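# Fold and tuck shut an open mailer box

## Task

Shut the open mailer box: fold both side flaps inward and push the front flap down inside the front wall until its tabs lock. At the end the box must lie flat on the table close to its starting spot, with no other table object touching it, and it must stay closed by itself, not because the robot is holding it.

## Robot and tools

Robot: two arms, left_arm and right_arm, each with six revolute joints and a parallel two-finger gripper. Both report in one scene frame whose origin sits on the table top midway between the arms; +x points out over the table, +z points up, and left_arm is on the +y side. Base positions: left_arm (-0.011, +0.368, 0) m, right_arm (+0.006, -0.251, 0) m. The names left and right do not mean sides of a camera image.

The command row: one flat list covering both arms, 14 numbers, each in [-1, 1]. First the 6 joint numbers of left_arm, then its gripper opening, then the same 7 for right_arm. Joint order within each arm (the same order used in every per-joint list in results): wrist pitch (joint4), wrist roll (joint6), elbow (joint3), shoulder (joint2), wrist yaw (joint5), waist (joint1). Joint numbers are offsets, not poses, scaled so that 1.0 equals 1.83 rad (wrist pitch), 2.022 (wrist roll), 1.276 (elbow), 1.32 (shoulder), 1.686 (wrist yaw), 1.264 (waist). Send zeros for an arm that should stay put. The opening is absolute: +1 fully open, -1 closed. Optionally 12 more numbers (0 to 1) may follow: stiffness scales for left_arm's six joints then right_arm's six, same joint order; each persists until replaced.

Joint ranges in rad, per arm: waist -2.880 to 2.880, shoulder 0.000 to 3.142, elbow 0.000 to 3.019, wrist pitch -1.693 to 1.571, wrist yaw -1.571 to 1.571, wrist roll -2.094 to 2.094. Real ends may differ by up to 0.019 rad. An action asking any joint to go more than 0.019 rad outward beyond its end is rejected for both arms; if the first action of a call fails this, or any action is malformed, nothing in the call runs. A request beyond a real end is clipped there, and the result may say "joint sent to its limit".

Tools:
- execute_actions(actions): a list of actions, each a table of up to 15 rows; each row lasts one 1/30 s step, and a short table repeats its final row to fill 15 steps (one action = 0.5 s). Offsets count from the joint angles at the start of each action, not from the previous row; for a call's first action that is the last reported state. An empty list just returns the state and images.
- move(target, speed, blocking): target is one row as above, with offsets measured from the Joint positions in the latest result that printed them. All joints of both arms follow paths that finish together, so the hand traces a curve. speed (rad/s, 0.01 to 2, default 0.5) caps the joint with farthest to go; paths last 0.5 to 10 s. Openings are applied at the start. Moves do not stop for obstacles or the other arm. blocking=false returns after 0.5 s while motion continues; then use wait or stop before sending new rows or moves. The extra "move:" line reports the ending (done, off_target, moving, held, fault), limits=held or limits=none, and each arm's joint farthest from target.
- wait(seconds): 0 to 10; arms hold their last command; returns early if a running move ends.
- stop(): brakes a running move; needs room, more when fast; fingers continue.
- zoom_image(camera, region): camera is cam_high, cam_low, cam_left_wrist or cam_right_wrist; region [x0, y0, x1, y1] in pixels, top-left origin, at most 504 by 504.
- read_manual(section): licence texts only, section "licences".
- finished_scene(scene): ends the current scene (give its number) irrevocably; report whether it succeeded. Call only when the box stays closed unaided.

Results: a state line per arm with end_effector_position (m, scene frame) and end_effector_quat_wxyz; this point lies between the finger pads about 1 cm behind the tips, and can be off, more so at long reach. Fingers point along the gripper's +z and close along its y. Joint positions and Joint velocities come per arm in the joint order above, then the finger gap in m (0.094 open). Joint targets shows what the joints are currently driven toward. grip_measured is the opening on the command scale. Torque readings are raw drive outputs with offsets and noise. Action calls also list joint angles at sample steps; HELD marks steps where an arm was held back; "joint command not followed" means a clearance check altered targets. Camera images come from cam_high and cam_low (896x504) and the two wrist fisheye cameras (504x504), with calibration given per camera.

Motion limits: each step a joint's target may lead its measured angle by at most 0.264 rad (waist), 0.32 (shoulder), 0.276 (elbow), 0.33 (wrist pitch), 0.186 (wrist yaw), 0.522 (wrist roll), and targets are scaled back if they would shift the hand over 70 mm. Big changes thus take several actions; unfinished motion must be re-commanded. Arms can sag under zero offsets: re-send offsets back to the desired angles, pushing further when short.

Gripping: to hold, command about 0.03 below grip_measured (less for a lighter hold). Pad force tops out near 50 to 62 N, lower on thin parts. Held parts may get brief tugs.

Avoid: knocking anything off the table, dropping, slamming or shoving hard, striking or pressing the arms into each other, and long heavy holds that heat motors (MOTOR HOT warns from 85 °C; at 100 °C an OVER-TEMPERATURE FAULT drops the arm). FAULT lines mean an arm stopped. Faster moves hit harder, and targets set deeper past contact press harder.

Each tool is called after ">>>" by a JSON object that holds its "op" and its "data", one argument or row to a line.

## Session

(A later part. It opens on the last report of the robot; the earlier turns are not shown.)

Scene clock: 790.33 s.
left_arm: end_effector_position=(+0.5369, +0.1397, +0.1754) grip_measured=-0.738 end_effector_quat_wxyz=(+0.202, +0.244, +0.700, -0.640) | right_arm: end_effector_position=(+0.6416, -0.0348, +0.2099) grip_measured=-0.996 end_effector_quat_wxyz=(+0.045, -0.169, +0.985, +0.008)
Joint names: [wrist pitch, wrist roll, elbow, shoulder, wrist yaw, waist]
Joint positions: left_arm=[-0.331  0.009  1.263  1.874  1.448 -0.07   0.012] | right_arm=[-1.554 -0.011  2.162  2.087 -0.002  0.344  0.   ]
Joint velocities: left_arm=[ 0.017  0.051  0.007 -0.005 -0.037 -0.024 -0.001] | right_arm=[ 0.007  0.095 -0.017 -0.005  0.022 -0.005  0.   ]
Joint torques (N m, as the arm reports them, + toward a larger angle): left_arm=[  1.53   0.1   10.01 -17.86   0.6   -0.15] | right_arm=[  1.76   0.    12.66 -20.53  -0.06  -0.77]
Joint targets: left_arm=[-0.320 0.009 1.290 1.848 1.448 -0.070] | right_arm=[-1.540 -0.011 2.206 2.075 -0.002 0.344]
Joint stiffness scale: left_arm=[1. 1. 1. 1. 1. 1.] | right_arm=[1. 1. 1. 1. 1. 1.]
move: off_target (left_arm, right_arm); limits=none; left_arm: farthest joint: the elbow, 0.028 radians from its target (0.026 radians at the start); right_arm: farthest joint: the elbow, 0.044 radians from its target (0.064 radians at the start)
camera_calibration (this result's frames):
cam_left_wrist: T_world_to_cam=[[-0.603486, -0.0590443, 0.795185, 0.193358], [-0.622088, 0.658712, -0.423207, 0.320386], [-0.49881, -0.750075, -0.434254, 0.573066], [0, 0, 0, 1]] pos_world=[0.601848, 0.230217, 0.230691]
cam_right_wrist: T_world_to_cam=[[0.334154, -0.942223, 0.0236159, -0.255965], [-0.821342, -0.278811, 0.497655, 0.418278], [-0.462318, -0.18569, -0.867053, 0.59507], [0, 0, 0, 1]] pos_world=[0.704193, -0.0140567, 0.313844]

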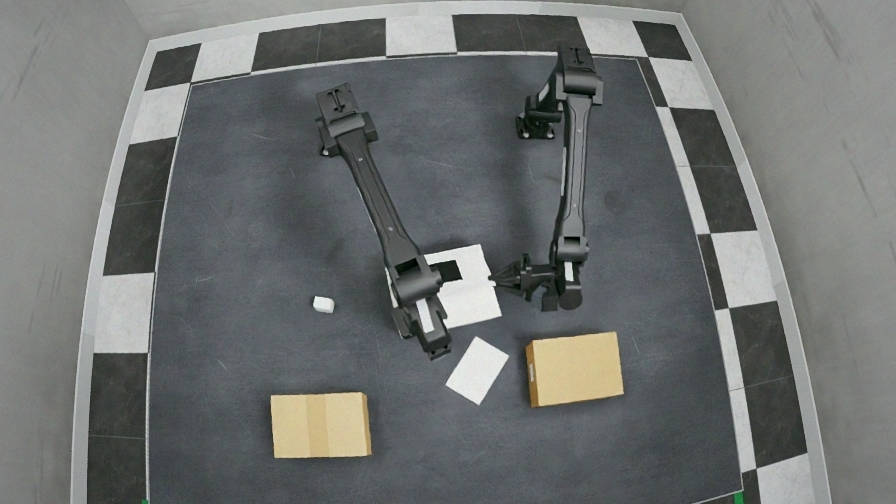

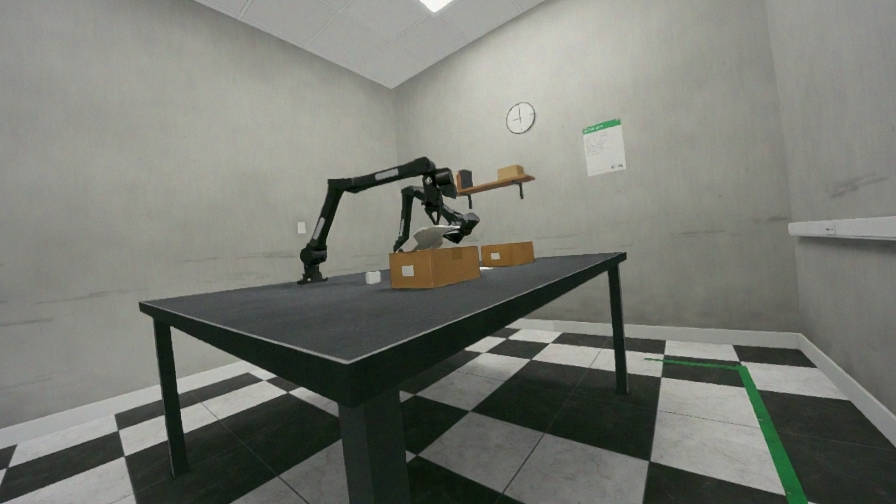

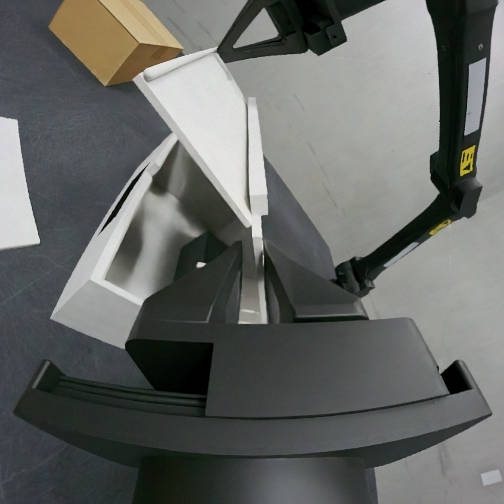

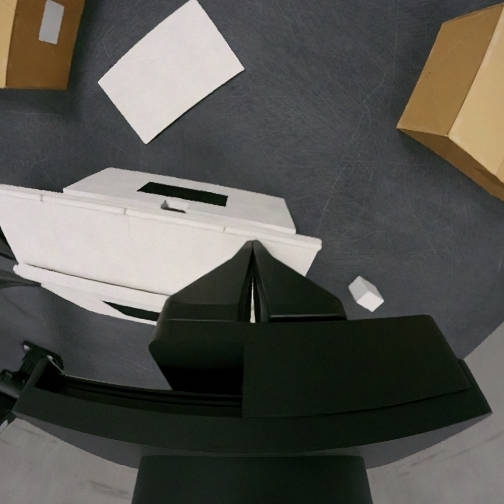

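>>> {"op": "move", "data": {
  "target": [0.006,0,0.021,-0.02,0,0,-0.74, -0.052,0,-0.019,0.058,0,0,-1],
  "speed": 0.05
}}

Scene clock: 801.00 s.
left_arm: end_effector_position=(+0.5365, +0.1397, +0.1748) grip_measured=-0.738 end_effector_quat_wxyz=(+0.201, +0.243, +0.700, -0.640) | right_arm: end_effector_position=(+0.6204, -0.0420, +0.1647) grip_measured=-0.996 end_effector_quat_wxyz=(-0.035, -0.169, +0.985, -0.005)
Joint names: [wrist pitch, wrist roll, elbow, shoulder, wrist yaw, waist]
Joint positions: left_arm=[-0.331  0.009  1.261  1.874  1.448 -0.07   0.012] | right_arm=[-1.636 -0.011  2.139  2.144 -0.002  0.344  0.   ]
Joint velocities: left_arm=[-0.027 -0.037  0.017 -0.005 -0.007  0.015  0.   ] | right_arm=[-0.017 -0.007 -0.007 -0.005  0.051 -0.005 -0.   ]
Joint torques (N m, as the arm reports them, + toward a larger angle): left_arm=[  1.52   0.09  10.12 -17.89   0.56  -0.16] | right_arm=[ -0.01  -0.05   8.96 -17.74  -0.05  -0.76]
Joint targets: left_arm=[-0.320 0.009 1.290 1.848 1.448 -0.070] | right_arm=[-1.649 -0.011 2.138 2.164 -0.002 0.344]
Joint stiffness scale: left_arm=[1. 1. 1. 1. 1. 1.] | right_arm=[1. 1. 1. 1. 1. 1.]
move: off_target (left_arm); limits=none; left_arm: farthest joint: the elbow, 0.028 radians from its target (0.027 radians at the start); right_arm: farthest joint: the shoulder, 0.020 radians from its target (0.076 radians at the start)
camera_calibration (this result's frames):
cam_left_wrist: T_world_to_cam=[[-0.602278, -0.0591688, 0.796091, 0.192747], [-0.62273, 0.658778, -0.42216, 0.319989], [-0.499469, -0.750007, -0.433614, 0.572864], [0, 0, 0, 1]] pos_world=[0.601482, 0.230254, 0.230044]
cam_right_wrist: T_world_to_cam=[[0.337612, -0.941043, 0.0213514, -0.256349], [-0.734547, -0.249208, 0.631139, 0.346682], [-0.588608, -0.228763, -0.775376, 0.606164], [0, 0, 0, 1]] pos_world=[0.697993, -0.0161711, 0.256674]

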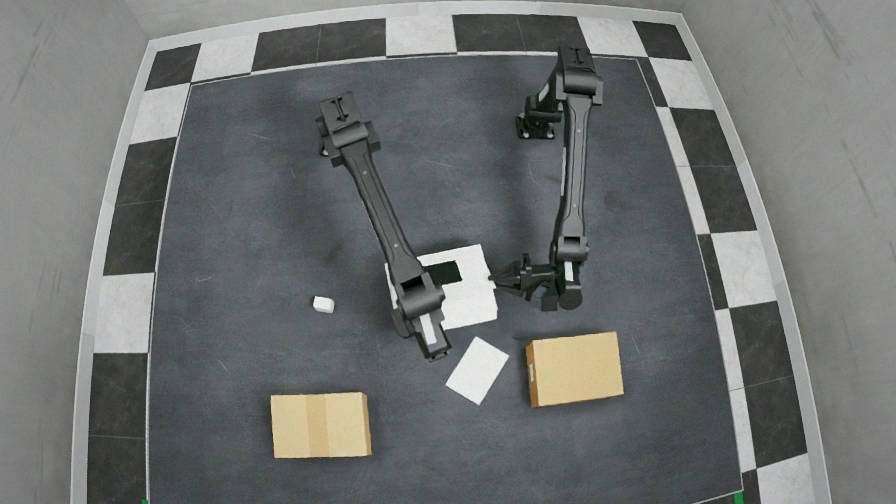

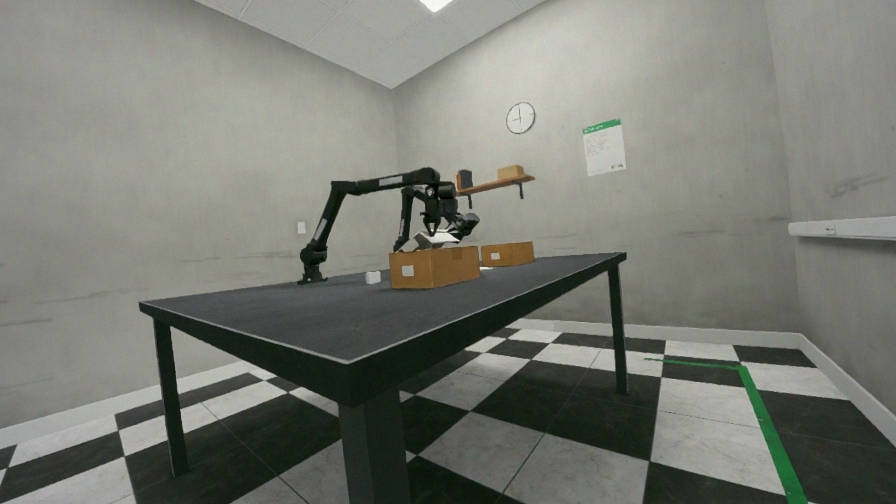

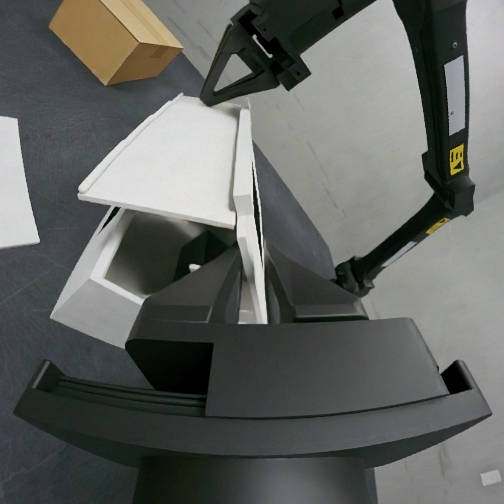

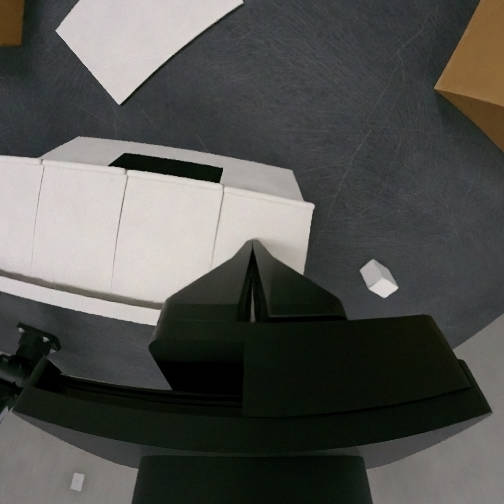

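>>> {"op": "move", "data": {
  "target": [0.006,0,0.022,-0.02,0,0,-0.74, 0.05,0,0.03,-0.14,0,0,-1],
  "speed": 0.15
}}

>>> {"op": "move", "data": {
  "target": [0.006,0,0.022,-0.02,0,0,-0.74, 0,0.903,0.03,0,0,0.065,1],
  "speed": 1.0
}}

Scene clock: 833.87 s.
left_arm: end_effector_position=(+0.5360, +0.1398, +0.1743) grip_measured=-0.738 end_effector_quat_wxyz=(+0.201, +0.243, +0.701, -0.640) | right_arm: end_effector_position=(+0.6224, -0.0414, +0.2804) grip_measured=-0.996 end_effector_quat_wxyz=(+0.093, -0.169, +0.981, +0.016)
Joint names: [wrist pitch, wrist roll, elbow, shoulder, wrist yaw, waist]
Joint positions: left_arm=[-0.331  0.009  1.26   1.874  1.448 -0.07   0.012] | right_arm=[-1.56  -0.011  2.139  1.962 -0.002  0.344  0.   ]
Joint velocities: left_arm=[-0.027  0.066  0.002 -0.015 -0.007 -0.015 -0.   ] | right_arm=[-0.017 -0.095 -0.022 -0.005  0.022  0.005 -0.   ]
Joint torques (N m, as the arm reports them, + toward a larger angle): left_arm=[  1.49   0.09  10.26 -17.89   0.56  -0.18] | right_arm=[  1.9    0.02  12.17 -17.32  -0.09  -0.54]
Joint targets: left_arm=[-0.320 0.009 1.290 1.848 1.448 -0.070] | right_arm=[-1.545 -0.011 2.177 1.959 -0.002 0.344]
Joint stiffness scale: left_arm=[1. 1. 1. 1. 1. 1.] | right_arm=[1. 1. 1. 1. 1. 1.]
move: off_target (left_arm, right_arm); limits=none; left_arm: farthest joint: the elbow, 0.029 radians from its target (0.028 radians at the start); right_arm: farthest joint: the elbow, 0.039 radians from its target (0.039 radians at the start)
camera_calibration (this result's frames):
cam_left_wrist: T_world_to_cam=[[-0.601069, -0.0592934, 0.796995, 0.192137], [-0.62337, 0.658844, -0.421111, 0.319592], [-0.500126, -0.749939, -0.432973, 0.572661], [0, 0, 0, 1]] pos_world=[0.601114, 0.230292, 0.229398]
cam_right_wrist: T_world_to_cam=[[0.331947, -0.942975, 0.0246729, -0.256337], [-0.862911, -0.292989, 0.411756, 0.414909], [-0.381047, -0.157972, -0.91096, 0.608941], [0, 0, 0, 1]] pos_world=[0.675154, -0.0239606, 0.390205]

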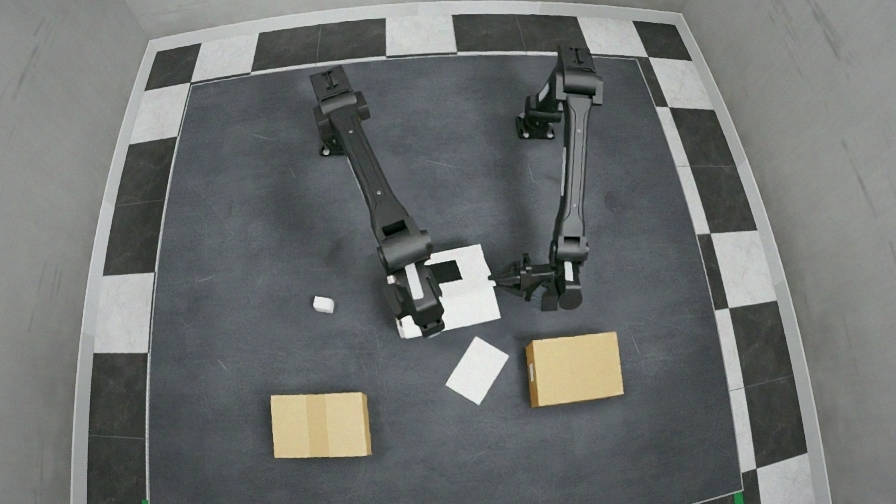

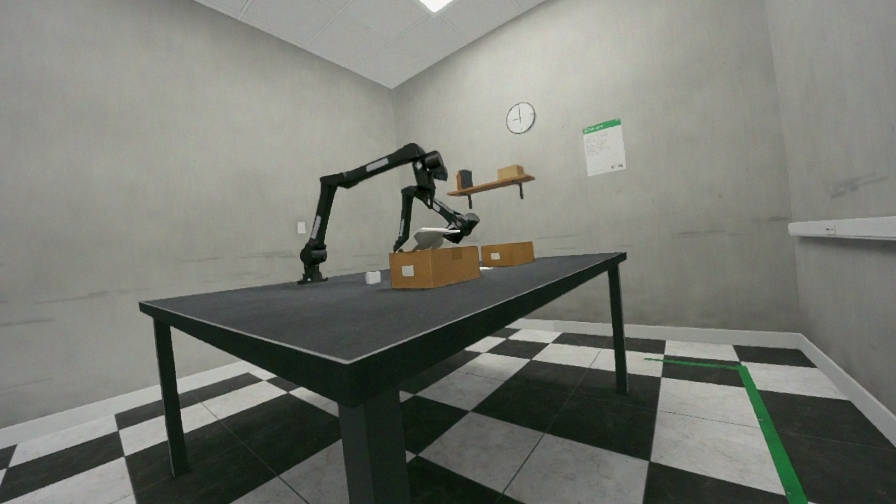

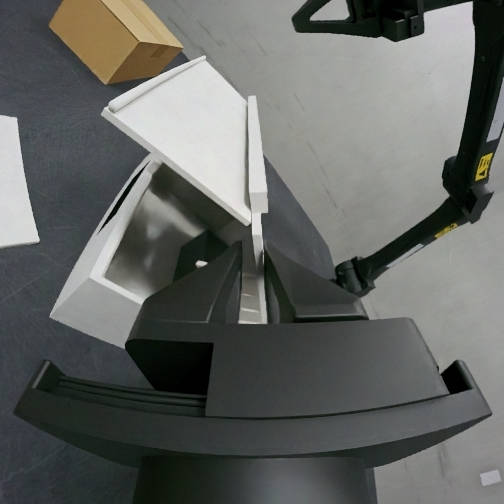

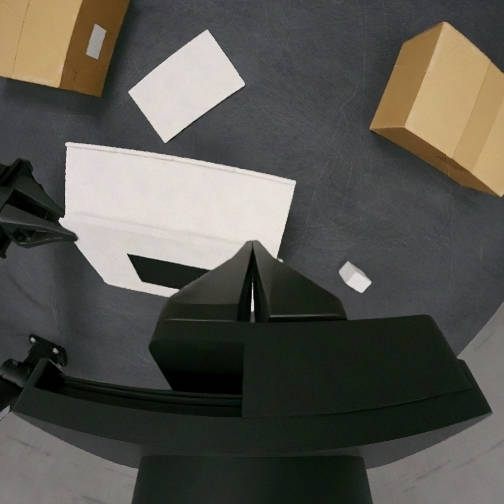

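Scene clock: 836.63 s.
left_arm: end_effector_position=(+0.5354, +0.1398, +0.1736) grip_measured=-0.738 end_effector_quat_wxyz=(+0.200, +0.242, +0.701, -0.640) | right_arm: end_effector_position=(+0.6063, +0.0003, +0.2799) grip_measured=+1.000 end_effector_quat_wxyz=(+0.042, +0.643, +0.760, +0.084)
Joint names: [wrist pitch, wrist roll, elbow, shoulder, wrist yaw, waist]
Joint positions: left_arm=[-0.331  0.009  1.258  1.874  1.448 -0.07   0.012] | right_arm=[-1.56   1.802  2.138  1.962 -0.002  0.413  0.094]
Joint velocities: left_arm=[ 0.002  0.022 -0.007 -0.024 -0.066 -0.005  0.   ] | right_arm=[-0.002  0.022 -0.002 -0.005  0.007 -0.015  0.   ]
Joint torques (N m, as the arm reports them, + toward a larger angle): left_arm=[  1.5    0.09  10.27 -17.88   0.56  -0.2 ] | right_arm=[  1.05   0.15  12.2  -17.49   0.03   1.17]
Joint targets: left_arm=[-0.320 0.009 1.288 1.848 1.448 -0.070] | right_arm=[-1.560 1.814 2.177 1.962 -0.002 0.426]
Joint stiffness scale: left_arm=[1. 1. 1. 1. 1. 1.] | right_arm=[1. 1. 1. 1. 1. 1.]
move: off_target (left_arm, right_arm); limits=none; left_arm: farthest joint: the elbow, 0.030 radians from its target (0.028 radians at the start); right_arm: farthest joint: the elbow, 0.040 radians from its target (0.039 radians at the start)
camera_calibration (this result's frames):
cam_left_wrist: T_world_to_cam=[[-0.599556, -0.0594494, 0.798122, 0.191375], [-0.624168, 0.658926, -0.419799, 0.319094], [-0.500947, -0.749854, -0.432169, 0.572407], [0, 0, 0, 1]] pos_world=[0.600654, 0.23034, 0.228592]
cam_right_wrist: T_world_to_cam=[[-0.974141, -0.162871, -0.156597, 0.630702], [-0.224908, 0.765246, 0.603171, -0.0272903], [0.0215962, 0.622794, -0.782088, 0.328508], [0, 0, 0, 1]] pos_world=[0.60116, -0.0809858, 0.372149]

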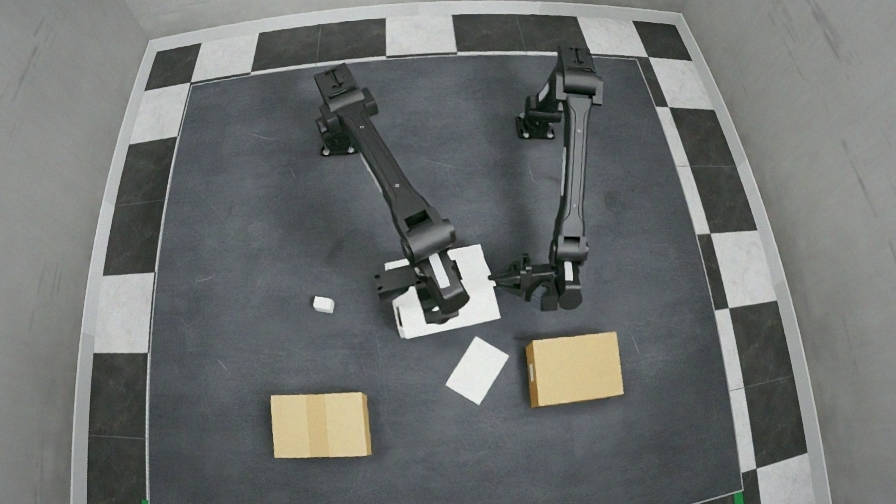

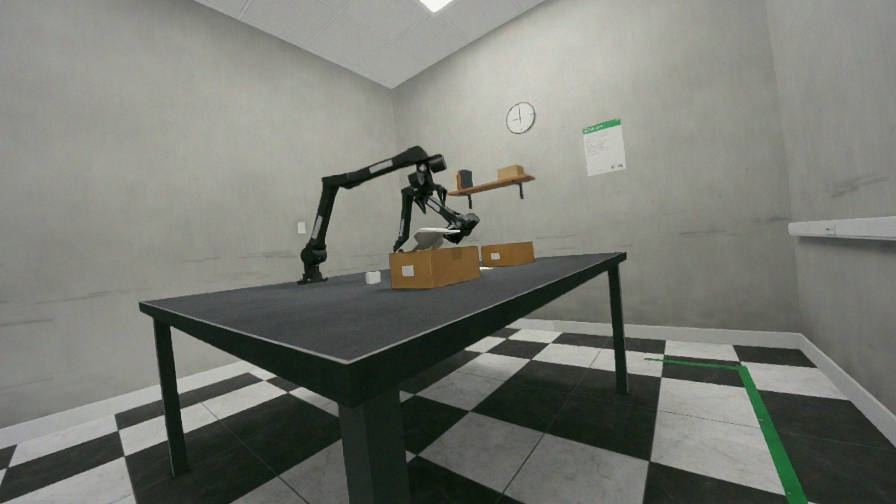

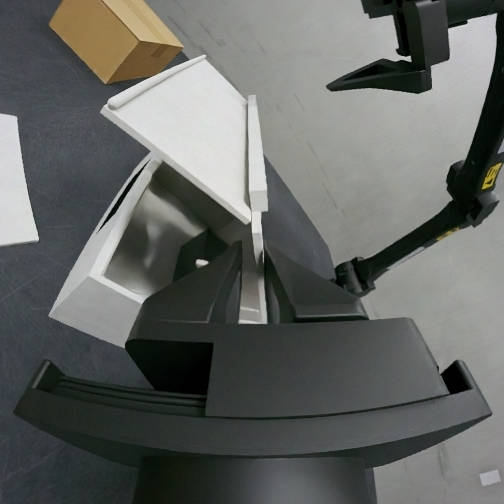

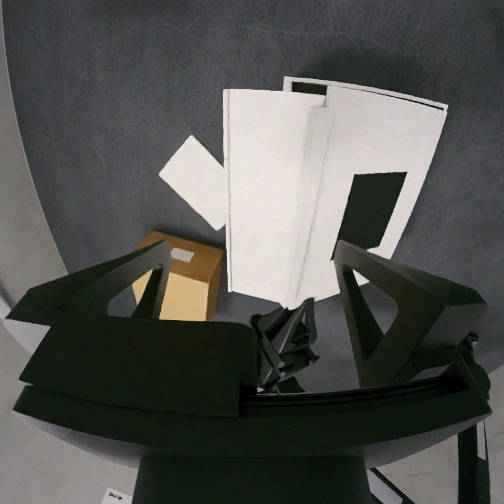

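>>> {"op": "move", "data": {
  "target": [0.006,0,0.035,-0.02,0,0,-0.74, 0.056,0,-0.14,-0.028,0,0.008,1],
  "speed": 0.2
}}

>>> {"op": "move", "data": {
  "target": [0.006,0,0.03,-0.02,0,0,-0.74, 0.108,0,-0.186,-0.05,0,0.008,1],
  "speed": 0.1
}}

Scene clock: 851.50 s.
left_arm: end_effector_position=(+0.5354, +0.1398, +0.1736) grip_measured=-0.738 end_effector_quat_wxyz=(+0.200, +0.242, +0.701, -0.640) | right_arm: end_effector_position=(+0.5892, -0.0068, +0.2206) grip_measured=+1.000 end_effector_quat_wxyz=(+0.025, +0.645, +0.762, +0.052)
Joint names: [wrist pitch, wrist roll, elbow, shoulder, wrist yaw, waist]
Joint positions: left_arm=[-0.331  0.009  1.258  1.874  1.448 -0.07   0.012] | right_arm=[-1.471  1.803  1.956  1.94  -0.002  0.413  0.094]
Joint velocities: left_arm=[ 0.002 -0.007  0.002 -0.015  0.007 -0.015 -0.   ] | right_arm=[-0.002  0.066  0.002 -0.015 -0.022  0.005  0.   ]
Joint torques (N m, as the arm reports them, + toward a larger angle): left_arm=[  1.51   0.1   11.51 -17.85   0.56  -0.1 ] | right_arm=[  1.47   0.     9.31 -18.27   0.03  -0.34]
Joint targets: left_arm=[-0.320 0.009 1.303 1.848 1.448 -0.070] | right_arm=[-1.457 1.803 1.959 1.925 -0.002 0.423]
Joint stiffness scale: left_arm=[1. 1. 1. 1. 1. 1.] | right_arm=[1. 1. 1. 1. 1. 1.]
move: off_target (left_arm); limits=none; left_arm: farthest joint: the elbow, 0.045 radians from its target (0.045 radians at the start); right_arm: farthest joint: the shoulder, 0.015 radians from its target (0.037 radians at the start)
camera_calibration (this result's frames):
cam_left_wrist: T_world_to_cam=[[-0.599556, -0.0594494, 0.798122, 0.191375], [-0.624168, 0.658926, -0.419799, 0.319094], [-0.500947, -0.749854, -0.432169, 0.572407], [0, 0, 0, 1]] pos_world=[0.600654, 0.23034, 0.228592]
cam_right_wrist: T_world_to_cam=[[-0.982338, -0.165506, -0.0872929, 0.593094], [-0.184651, 0.781976, 0.59533, -0.0117573], [-0.0302699, 0.600934, -0.798725, 0.321065], [0, 0, 0, 1]] pos_world=[0.590166, -0.0855843, 0.315215]

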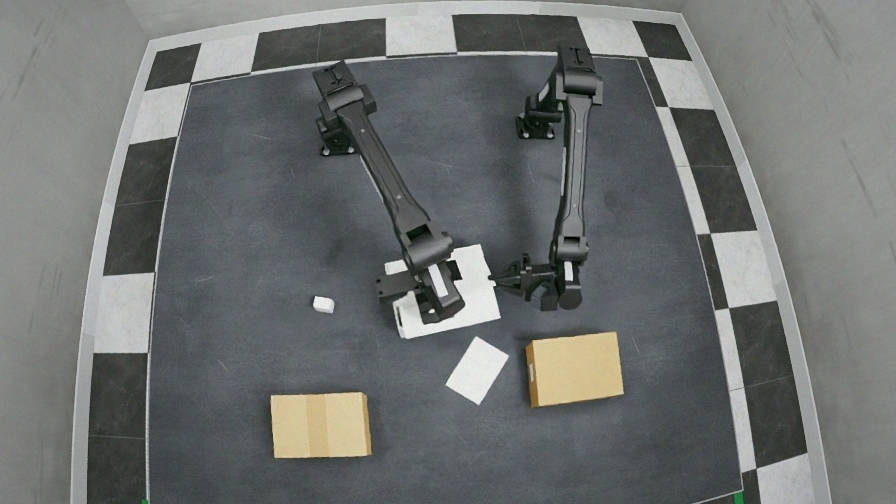

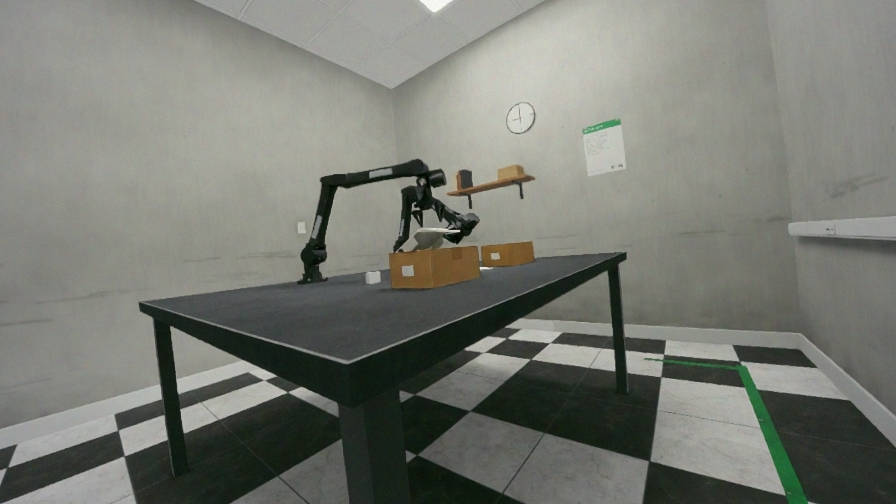

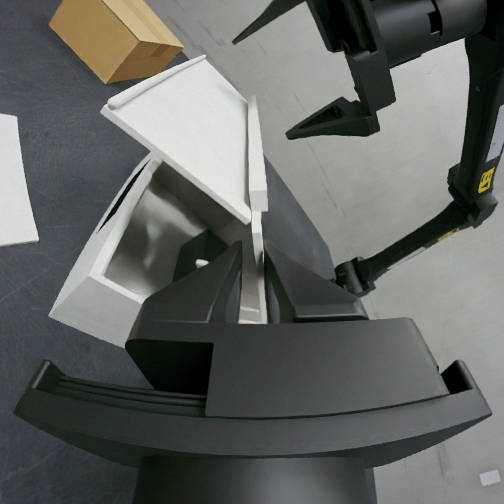

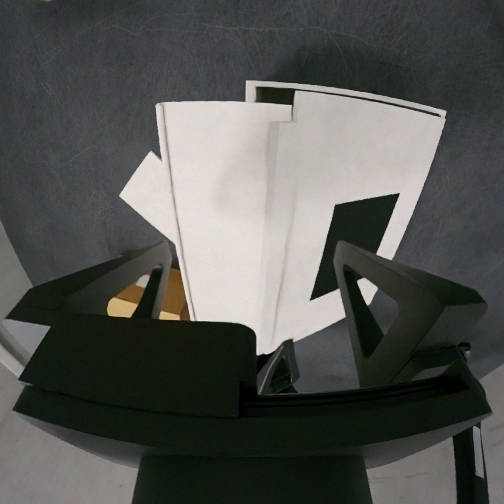

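Scene clock: 854.17 s.
left_arm: end_effector_position=(+0.5354, +0.1398, +0.1736) grip_measured=-0.738 end_effector_quat_wxyz=(+0.200, +0.242, +0.701, -0.640) | right_arm: end_effector_position=(+0.5692, -0.0152, +0.1659) grip_measured=+1.000 end_effector_quat_wxyz=(+0.028, +0.645, +0.761, +0.057)
Joint names: [wrist pitch, wrist roll, elbow, shoulder, wrist yaw, waist]
Joint positions: left_arm=[-0.331  0.009  1.258  1.874  1.448 -0.07   0.012] | right_arm=[-1.285  1.803  1.722  1.881 -0.002  0.413  0.094]
Joint velocities: left_arm=[ 0.007  0.037  0.007  0.005  0.007 -0.005  0.   ] | right_arm=[ 0.007  0.022 -0.017  0.005 -0.022 -0.005  0.   ]
Joint torques (N m, as the arm reports them, + toward a larger angle): left_arm=[  1.51   0.09  10.95 -17.86   0.56  -0.07] | right_arm=[  1.27   0.     8.7  -16.71   0.02  -0.35]
Joint targets: left_arm=[-0.320 0.009 1.296 1.848 1.448 -0.070] | right_arm=[-1.273 1.803 1.718 1.874 -0.002 0.423]
Joint stiffness scale: left_arm=[1. 1. 1. 1. 1. 1.] | right_arm=[1. 1. 1. 1. 1. 1.]
move: off_target (left_arm); limits=none; left_arm: farthest joint: the elbow, 0.038 radians from its target (0.038 radians at the start); right_arm: farthest joint: the wrist pitch, 0.011 radians from its target (0.198 radians at the start)
camera_calibration (this result's frames):
cam_left_wrist: T_world_to_cam=[[-0.599556, -0.0594494, 0.798122, 0.191375], [-0.624168, 0.658926, -0.419799, 0.319094], [-0.500947, -0.749854, -0.432169, 0.572407], [0, 0, 0, 1]] pos_world=[0.600654, 0.23034, 0.228592]
cam_right_wrist: T_world_to_cam=[[-0.981323, -0.16508, -0.0987557, 0.568636], [-0.191151, 0.779248, 0.596854, 0.0270983], [-0.0215737, 0.604584, -0.796249, 0.276479], [0, 0, 0, 1]] pos_world=[0.56916, -0.0944001, 0.260128]

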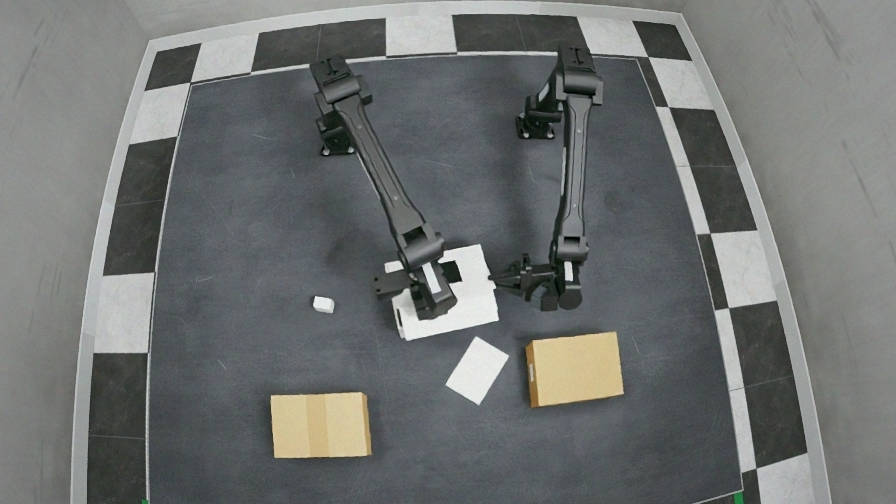

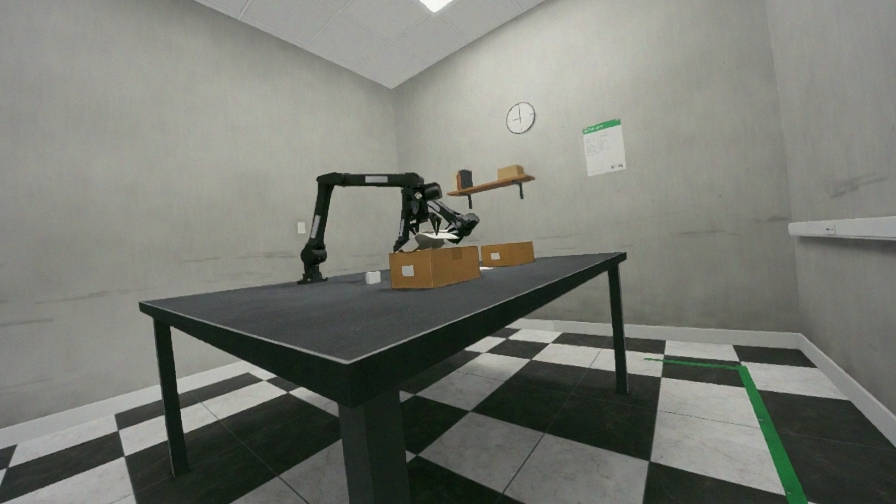

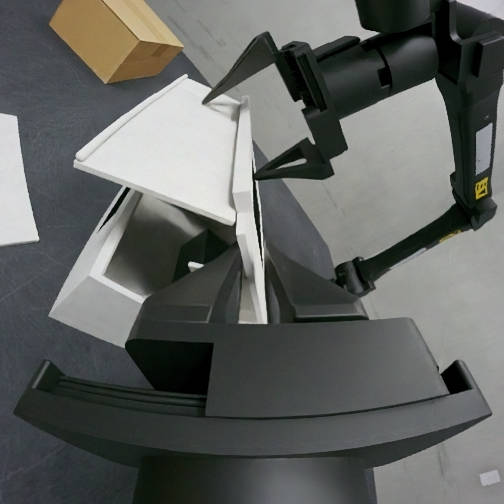

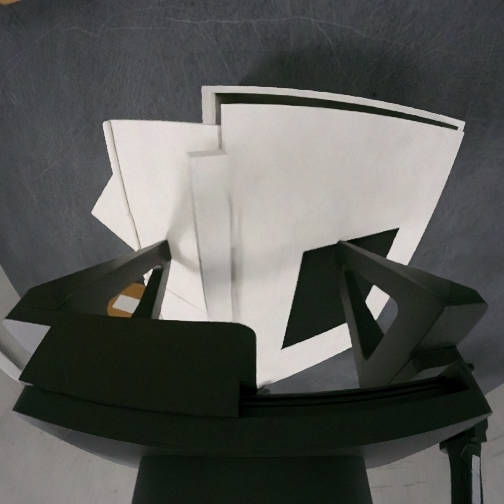

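>>> {"op": "move", "data": {
  "target": [0.006,0,0.03,-0.02,0,0,-0.74, -0.203,0,0.245,0.152,0,0.008,1],
  "speed": 0.1
}}

Scene clock: 871.80 s.
left_arm: end_effector_position=(+0.5348, +0.1399, +0.1727) grip_measured=-0.738 end_effector_quat_wxyz=(+0.199, +0.242, +0.701, -0.641) | right_arm: end_effector_position=(+0.5665, -0.0164, +0.1650) grip_measured=+1.000 end_effector_quat_wxyz=(-0.032, +0.645, +0.761, -0.060)
Joint names: [wrist pitch, wrist roll, elbow, shoulder, wrist yaw, waist]
Joint positions: left_arm=[-0.331  0.009  1.256  1.874  1.448 -0.07   0.012] | right_arm=[-1.643  1.803  1.996  2.06  -0.002  0.413  0.094]
Joint velocities: left_arm=[-0.012  0.022 -0.007 -0.015  0.022 -0.005 -0.   ] | right_arm=[-0.007  0.066 -0.007 -0.005  0.007  0.005  0.   ]
Joint torques (N m, as the arm reports them, + toward a larger angle): left_arm=[  1.5    0.1   11.16 -17.78   0.56  -0.12] | right_arm=[ -0.33  -0.04  11.65 -16.25  -0.02   0.6 ]
Joint targets: left_arm=[-0.320 0.009 1.296 1.848 1.448 -0.070] | right_arm=[-1.656 1.803 2.035 2.082 -0.002 0.423]
Joint stiffness scale: left_arm=[1. 1. 1. 1. 1. 1.] | right_arm=[1. 1. 1. 1. 1. 1.]
move: off_target (left_arm, right_arm); limits=none; left_arm: farthest joint: the elbow, 0.041 radians from its target (0.038 radians at the start); right_arm: farthest joint: the elbow, 0.039 radians from its target (0.313 radians at the start)
camera_calibration (this result's frames):
cam_left_wrist: T_world_to_cam=[[-0.597737, -0.0596368, 0.799471, 0.190462], [-0.625122, 0.659025, -0.418222, 0.318496], [-0.50193, -0.749753, -0.431204, 0.572101], [0, 0, 0, 1]] pos_world=[0.600099, 0.230397, 0.227625]
cam_right_wrist: T_world_to_cam=[[-0.974305, -0.162135, 0.156337, 0.519713], [-0.0521266, 0.837594, 0.543801, -0.0410495], [-0.219116, 0.521679, -0.824524, 0.391601], [0, 0, 0, 1]] pos_world=[0.590025, -0.0856436, 0.263957]

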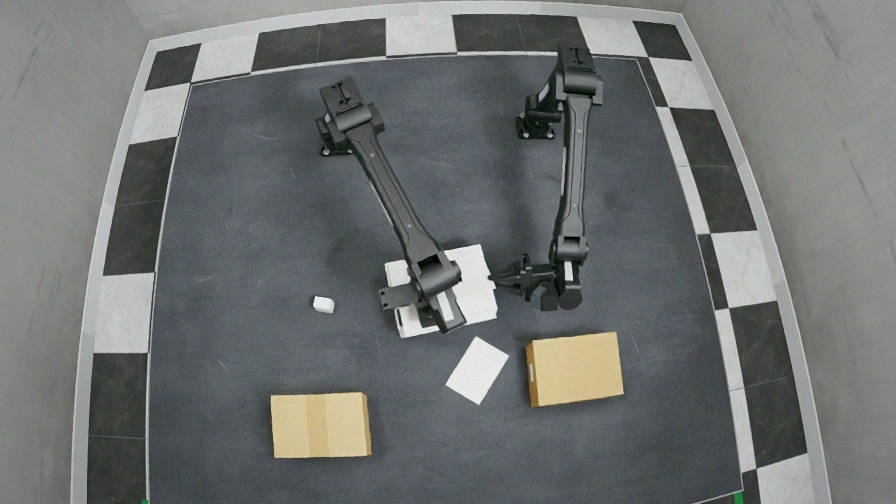

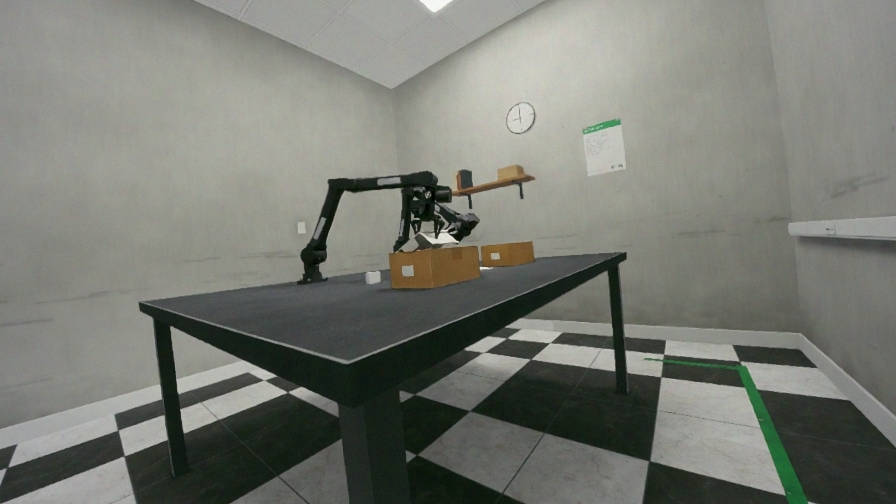

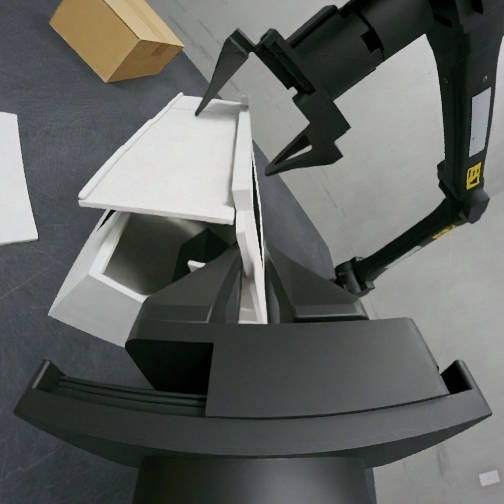

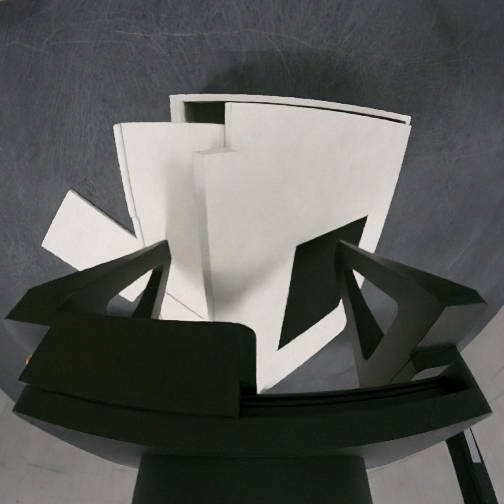

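>>> {"op": "execute_actions", "data": {
  "actions": []
}}

Scene clock: 907.33 s.
left_arm: end_effector_position=(+0.5348, +0.1399, +0.1727) grip_measured=-0.738 end_effector_quat_wxyz=(+0.199, +0.242, +0.701, -0.641) | right_arm: end_effector_position=(+0.5665, -0.0164, +0.1650) grip_measured=+1.000 end_effector_quat_wxyz=(-0.032, +0.645, +0.761, -0.060)
Joint names: [wrist pitch, wrist roll, elbow, shoulder, wrist yaw, waist]
Joint positions: left_arm=[-0.331  0.009  1.256  1.874  1.448 -0.07   0.012] | right_arm=[-1.643  1.803  1.996  2.06  -0.002  0.413  0.094]
Joint velocities: left_arm=[-0.007  0.022 -0.002 -0.005 -0.051 -0.005 -0.   ] | right_arm=[-0.002  0.066 -0.007 -0.015  0.022 -0.005  0.   ]
Joint torques (N m, as the arm reports them, + toward a larger angle): left_arm=[  1.5    0.09  11.18 -17.77   0.56  -0.08] | right_arm=[ -0.25  -0.02  11.77 -16.27   0.     0.62]
Joint targets: left_arm=[-0.320 0.009 1.296 1.848 1.448 -0.070] | right_arm=[-1.656 1.803 2.035 2.082 -0.002 0.423]
Joint stiffness scale: left_arm=[1. 1. 1. 1. 1. 1.] | right_arm=[1. 1. 1. 1. 1. 1.]
camera_calibration (this result's frames):
cam_left_wrist: T_world_to_cam=[[-0.597737, -0.0596368, 0.799471, 0.190462], [-0.625122, 0.659025, -0.418222, 0.318496], [-0.50193, -0.749753, -0.431204, 0.572101], [0, 0, 0, 1]] pos_world=[0.600099, 0.230397, 0.227625]
cam_right_wrist: T_world_to_cam=[[-0.974305, -0.162135, 0.156337, 0.519713], [-0.0521266, 0.837594, 0.543801, -0.0410495], [-0.219116, 0.521679, -0.824524, 0.391601], [0, 0, 0, 1]] pos_world=[0.590025, -0.0856436, 0.263957]

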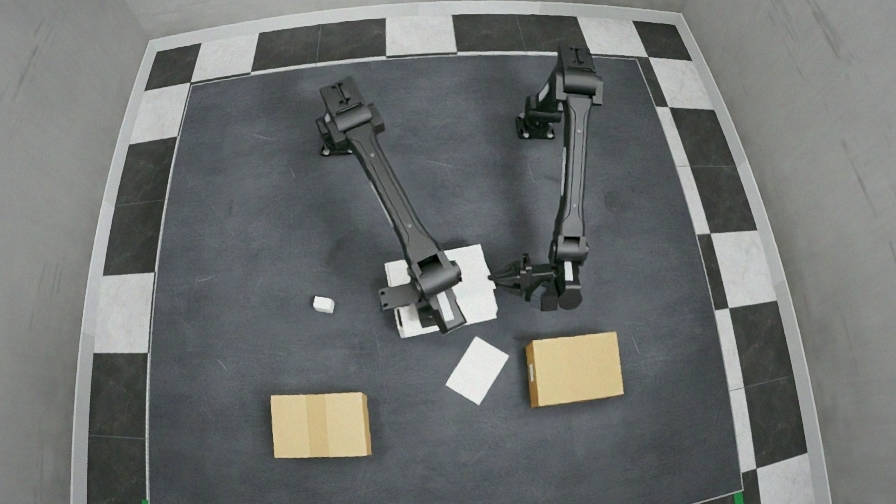

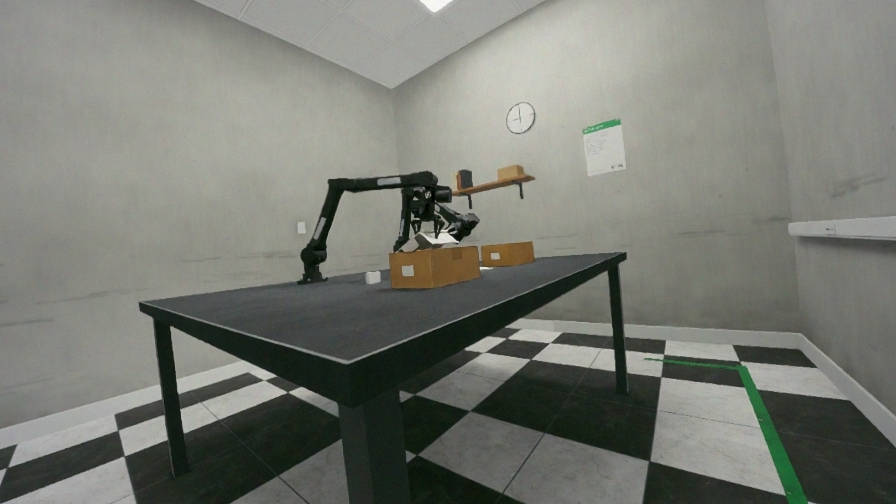

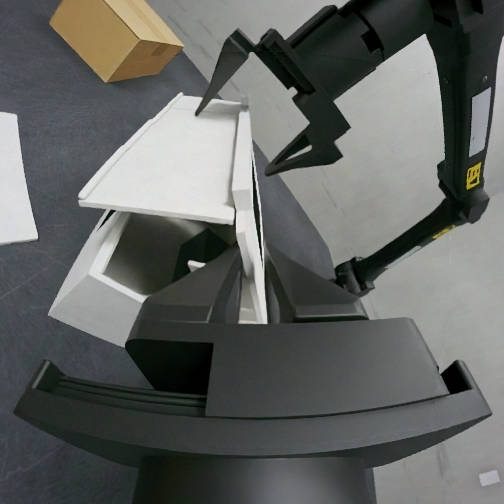

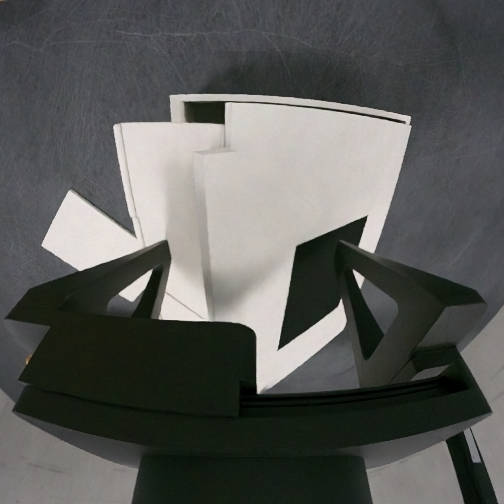

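>>> {"op": "move", "data": {
  "target": [0.006,0,0.03,-0.02,0,0,-0.74, 0.045,0,-0.142,-0.08,0,0.01,1],
  "speed": 0.12
}}

Scene clock: 927.83 s.
left_arm: end_effector_position=(+0.5343, +0.1399, +0.1722) grip_measured=-0.738 end_effector_quat_wxyz=(+0.198, +0.241, +0.701, -0.641) | right_arm: end_effector_position=(+0.5345, -0.0298, +0.1533) grip_measured=+1.000 end_effector_quat_wxyz=(-0.034, +0.645, +0.761, -0.064)
Joint names: [wrist pitch, wrist roll, elbow, shoulder, wrist yaw, waist]
Joint positions: left_arm=[-0.331  0.009  1.254  1.874  1.448 -0.07   0.012] | right_arm=[-1.566  1.803  1.817  1.967 -0.002  0.413  0.094]
Joint velocities: left_arm=[ 0.002  0.051  0.007 -0.005 -0.022 -0.005 -0.001] | right_arm=[-0.002 -0.007  0.022 -0.015 -0.022 -0.024  0.   ]
Joint torques (N m, as the arm reports them, + toward a larger angle): left_arm=[  1.49   0.09  11.05 -17.83   0.57  -0.07] | right_arm=[  0.5    0.01   8.14 -18.26   0.01   1.01]
Joint targets: left_arm=[-0.320 0.009 1.294 1.848 1.448 -0.070] | right_arm=[-1.561 1.803 1.815 1.954 -0.002 0.425]
Joint stiffness scale: left_arm=[1. 1. 1. 1. 1. 1.] | right_arm=[1. 1. 1. 1. 1. 1.]
move: off_target (left_arm); limits=none; left_arm: farthest joint: the elbow, 0.040 radians from its target (0.039 radians at the start); right_arm: farthest joint: the waist, 0.013 radians from its target (0.013 radians at the start)
camera_calibration (this result's frames):
cam_left_wrist: T_world_to_cam=[[-0.596523, -0.059762, 0.800368, 0.189855], [-0.625756, 0.65909, -0.417169, 0.318096], [-0.502584, -0.749686, -0.430559, 0.571896], [0, 0, 0, 1]] pos_world=[0.599729, 0.230435, 0.226981]
cam_right_wrist: T_world_to_cam=[[-0.972948, -0.161566, 0.16513, 0.486082], [-0.0475465, 0.839516, 0.54125, -0.0270969], [-0.226077, 0.518757, -0.824488, 0.385583], [0, 0, 0, 1]] pos_world=[0.558816, -0.0987417, 0.252308]

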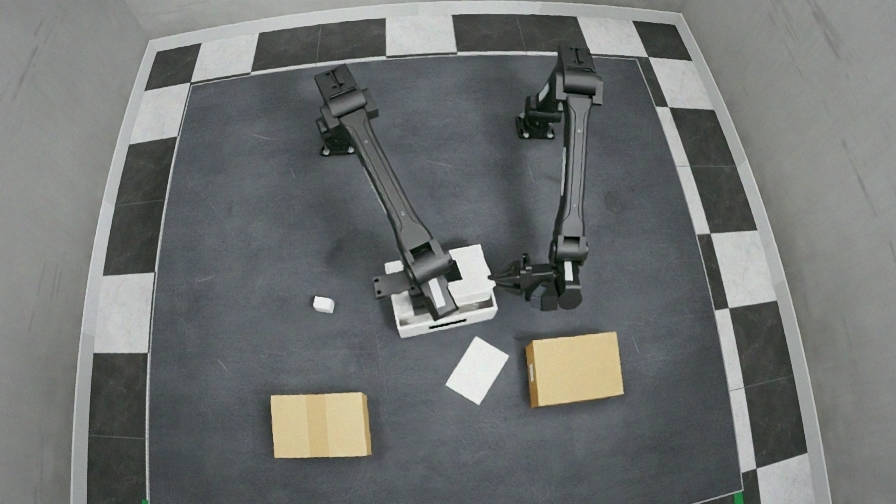

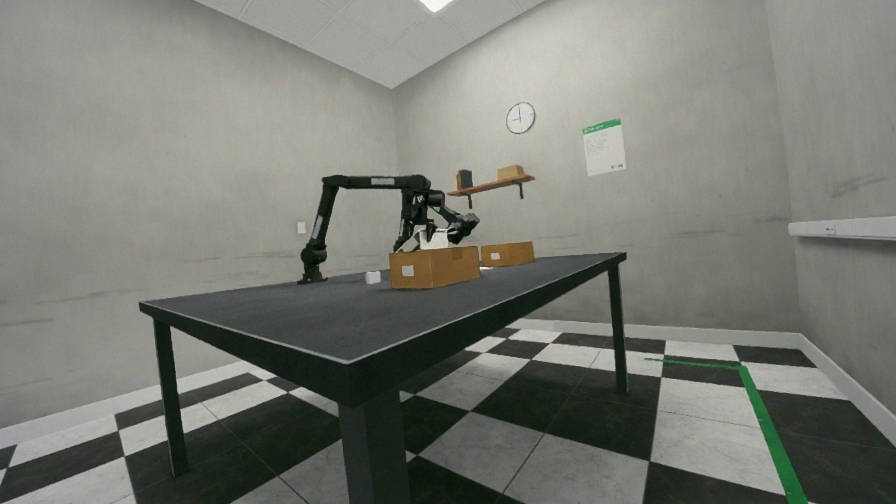

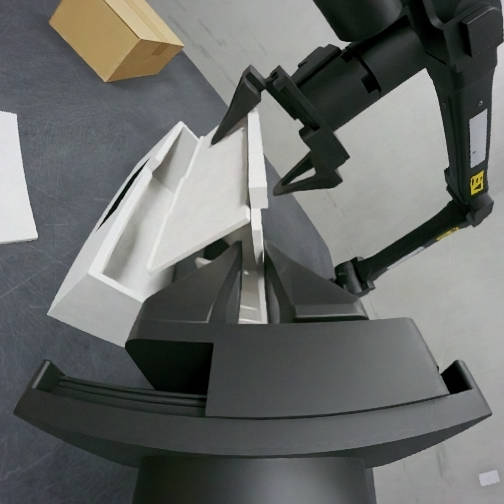

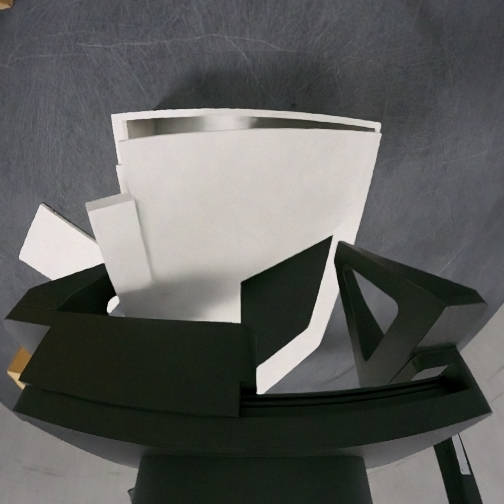

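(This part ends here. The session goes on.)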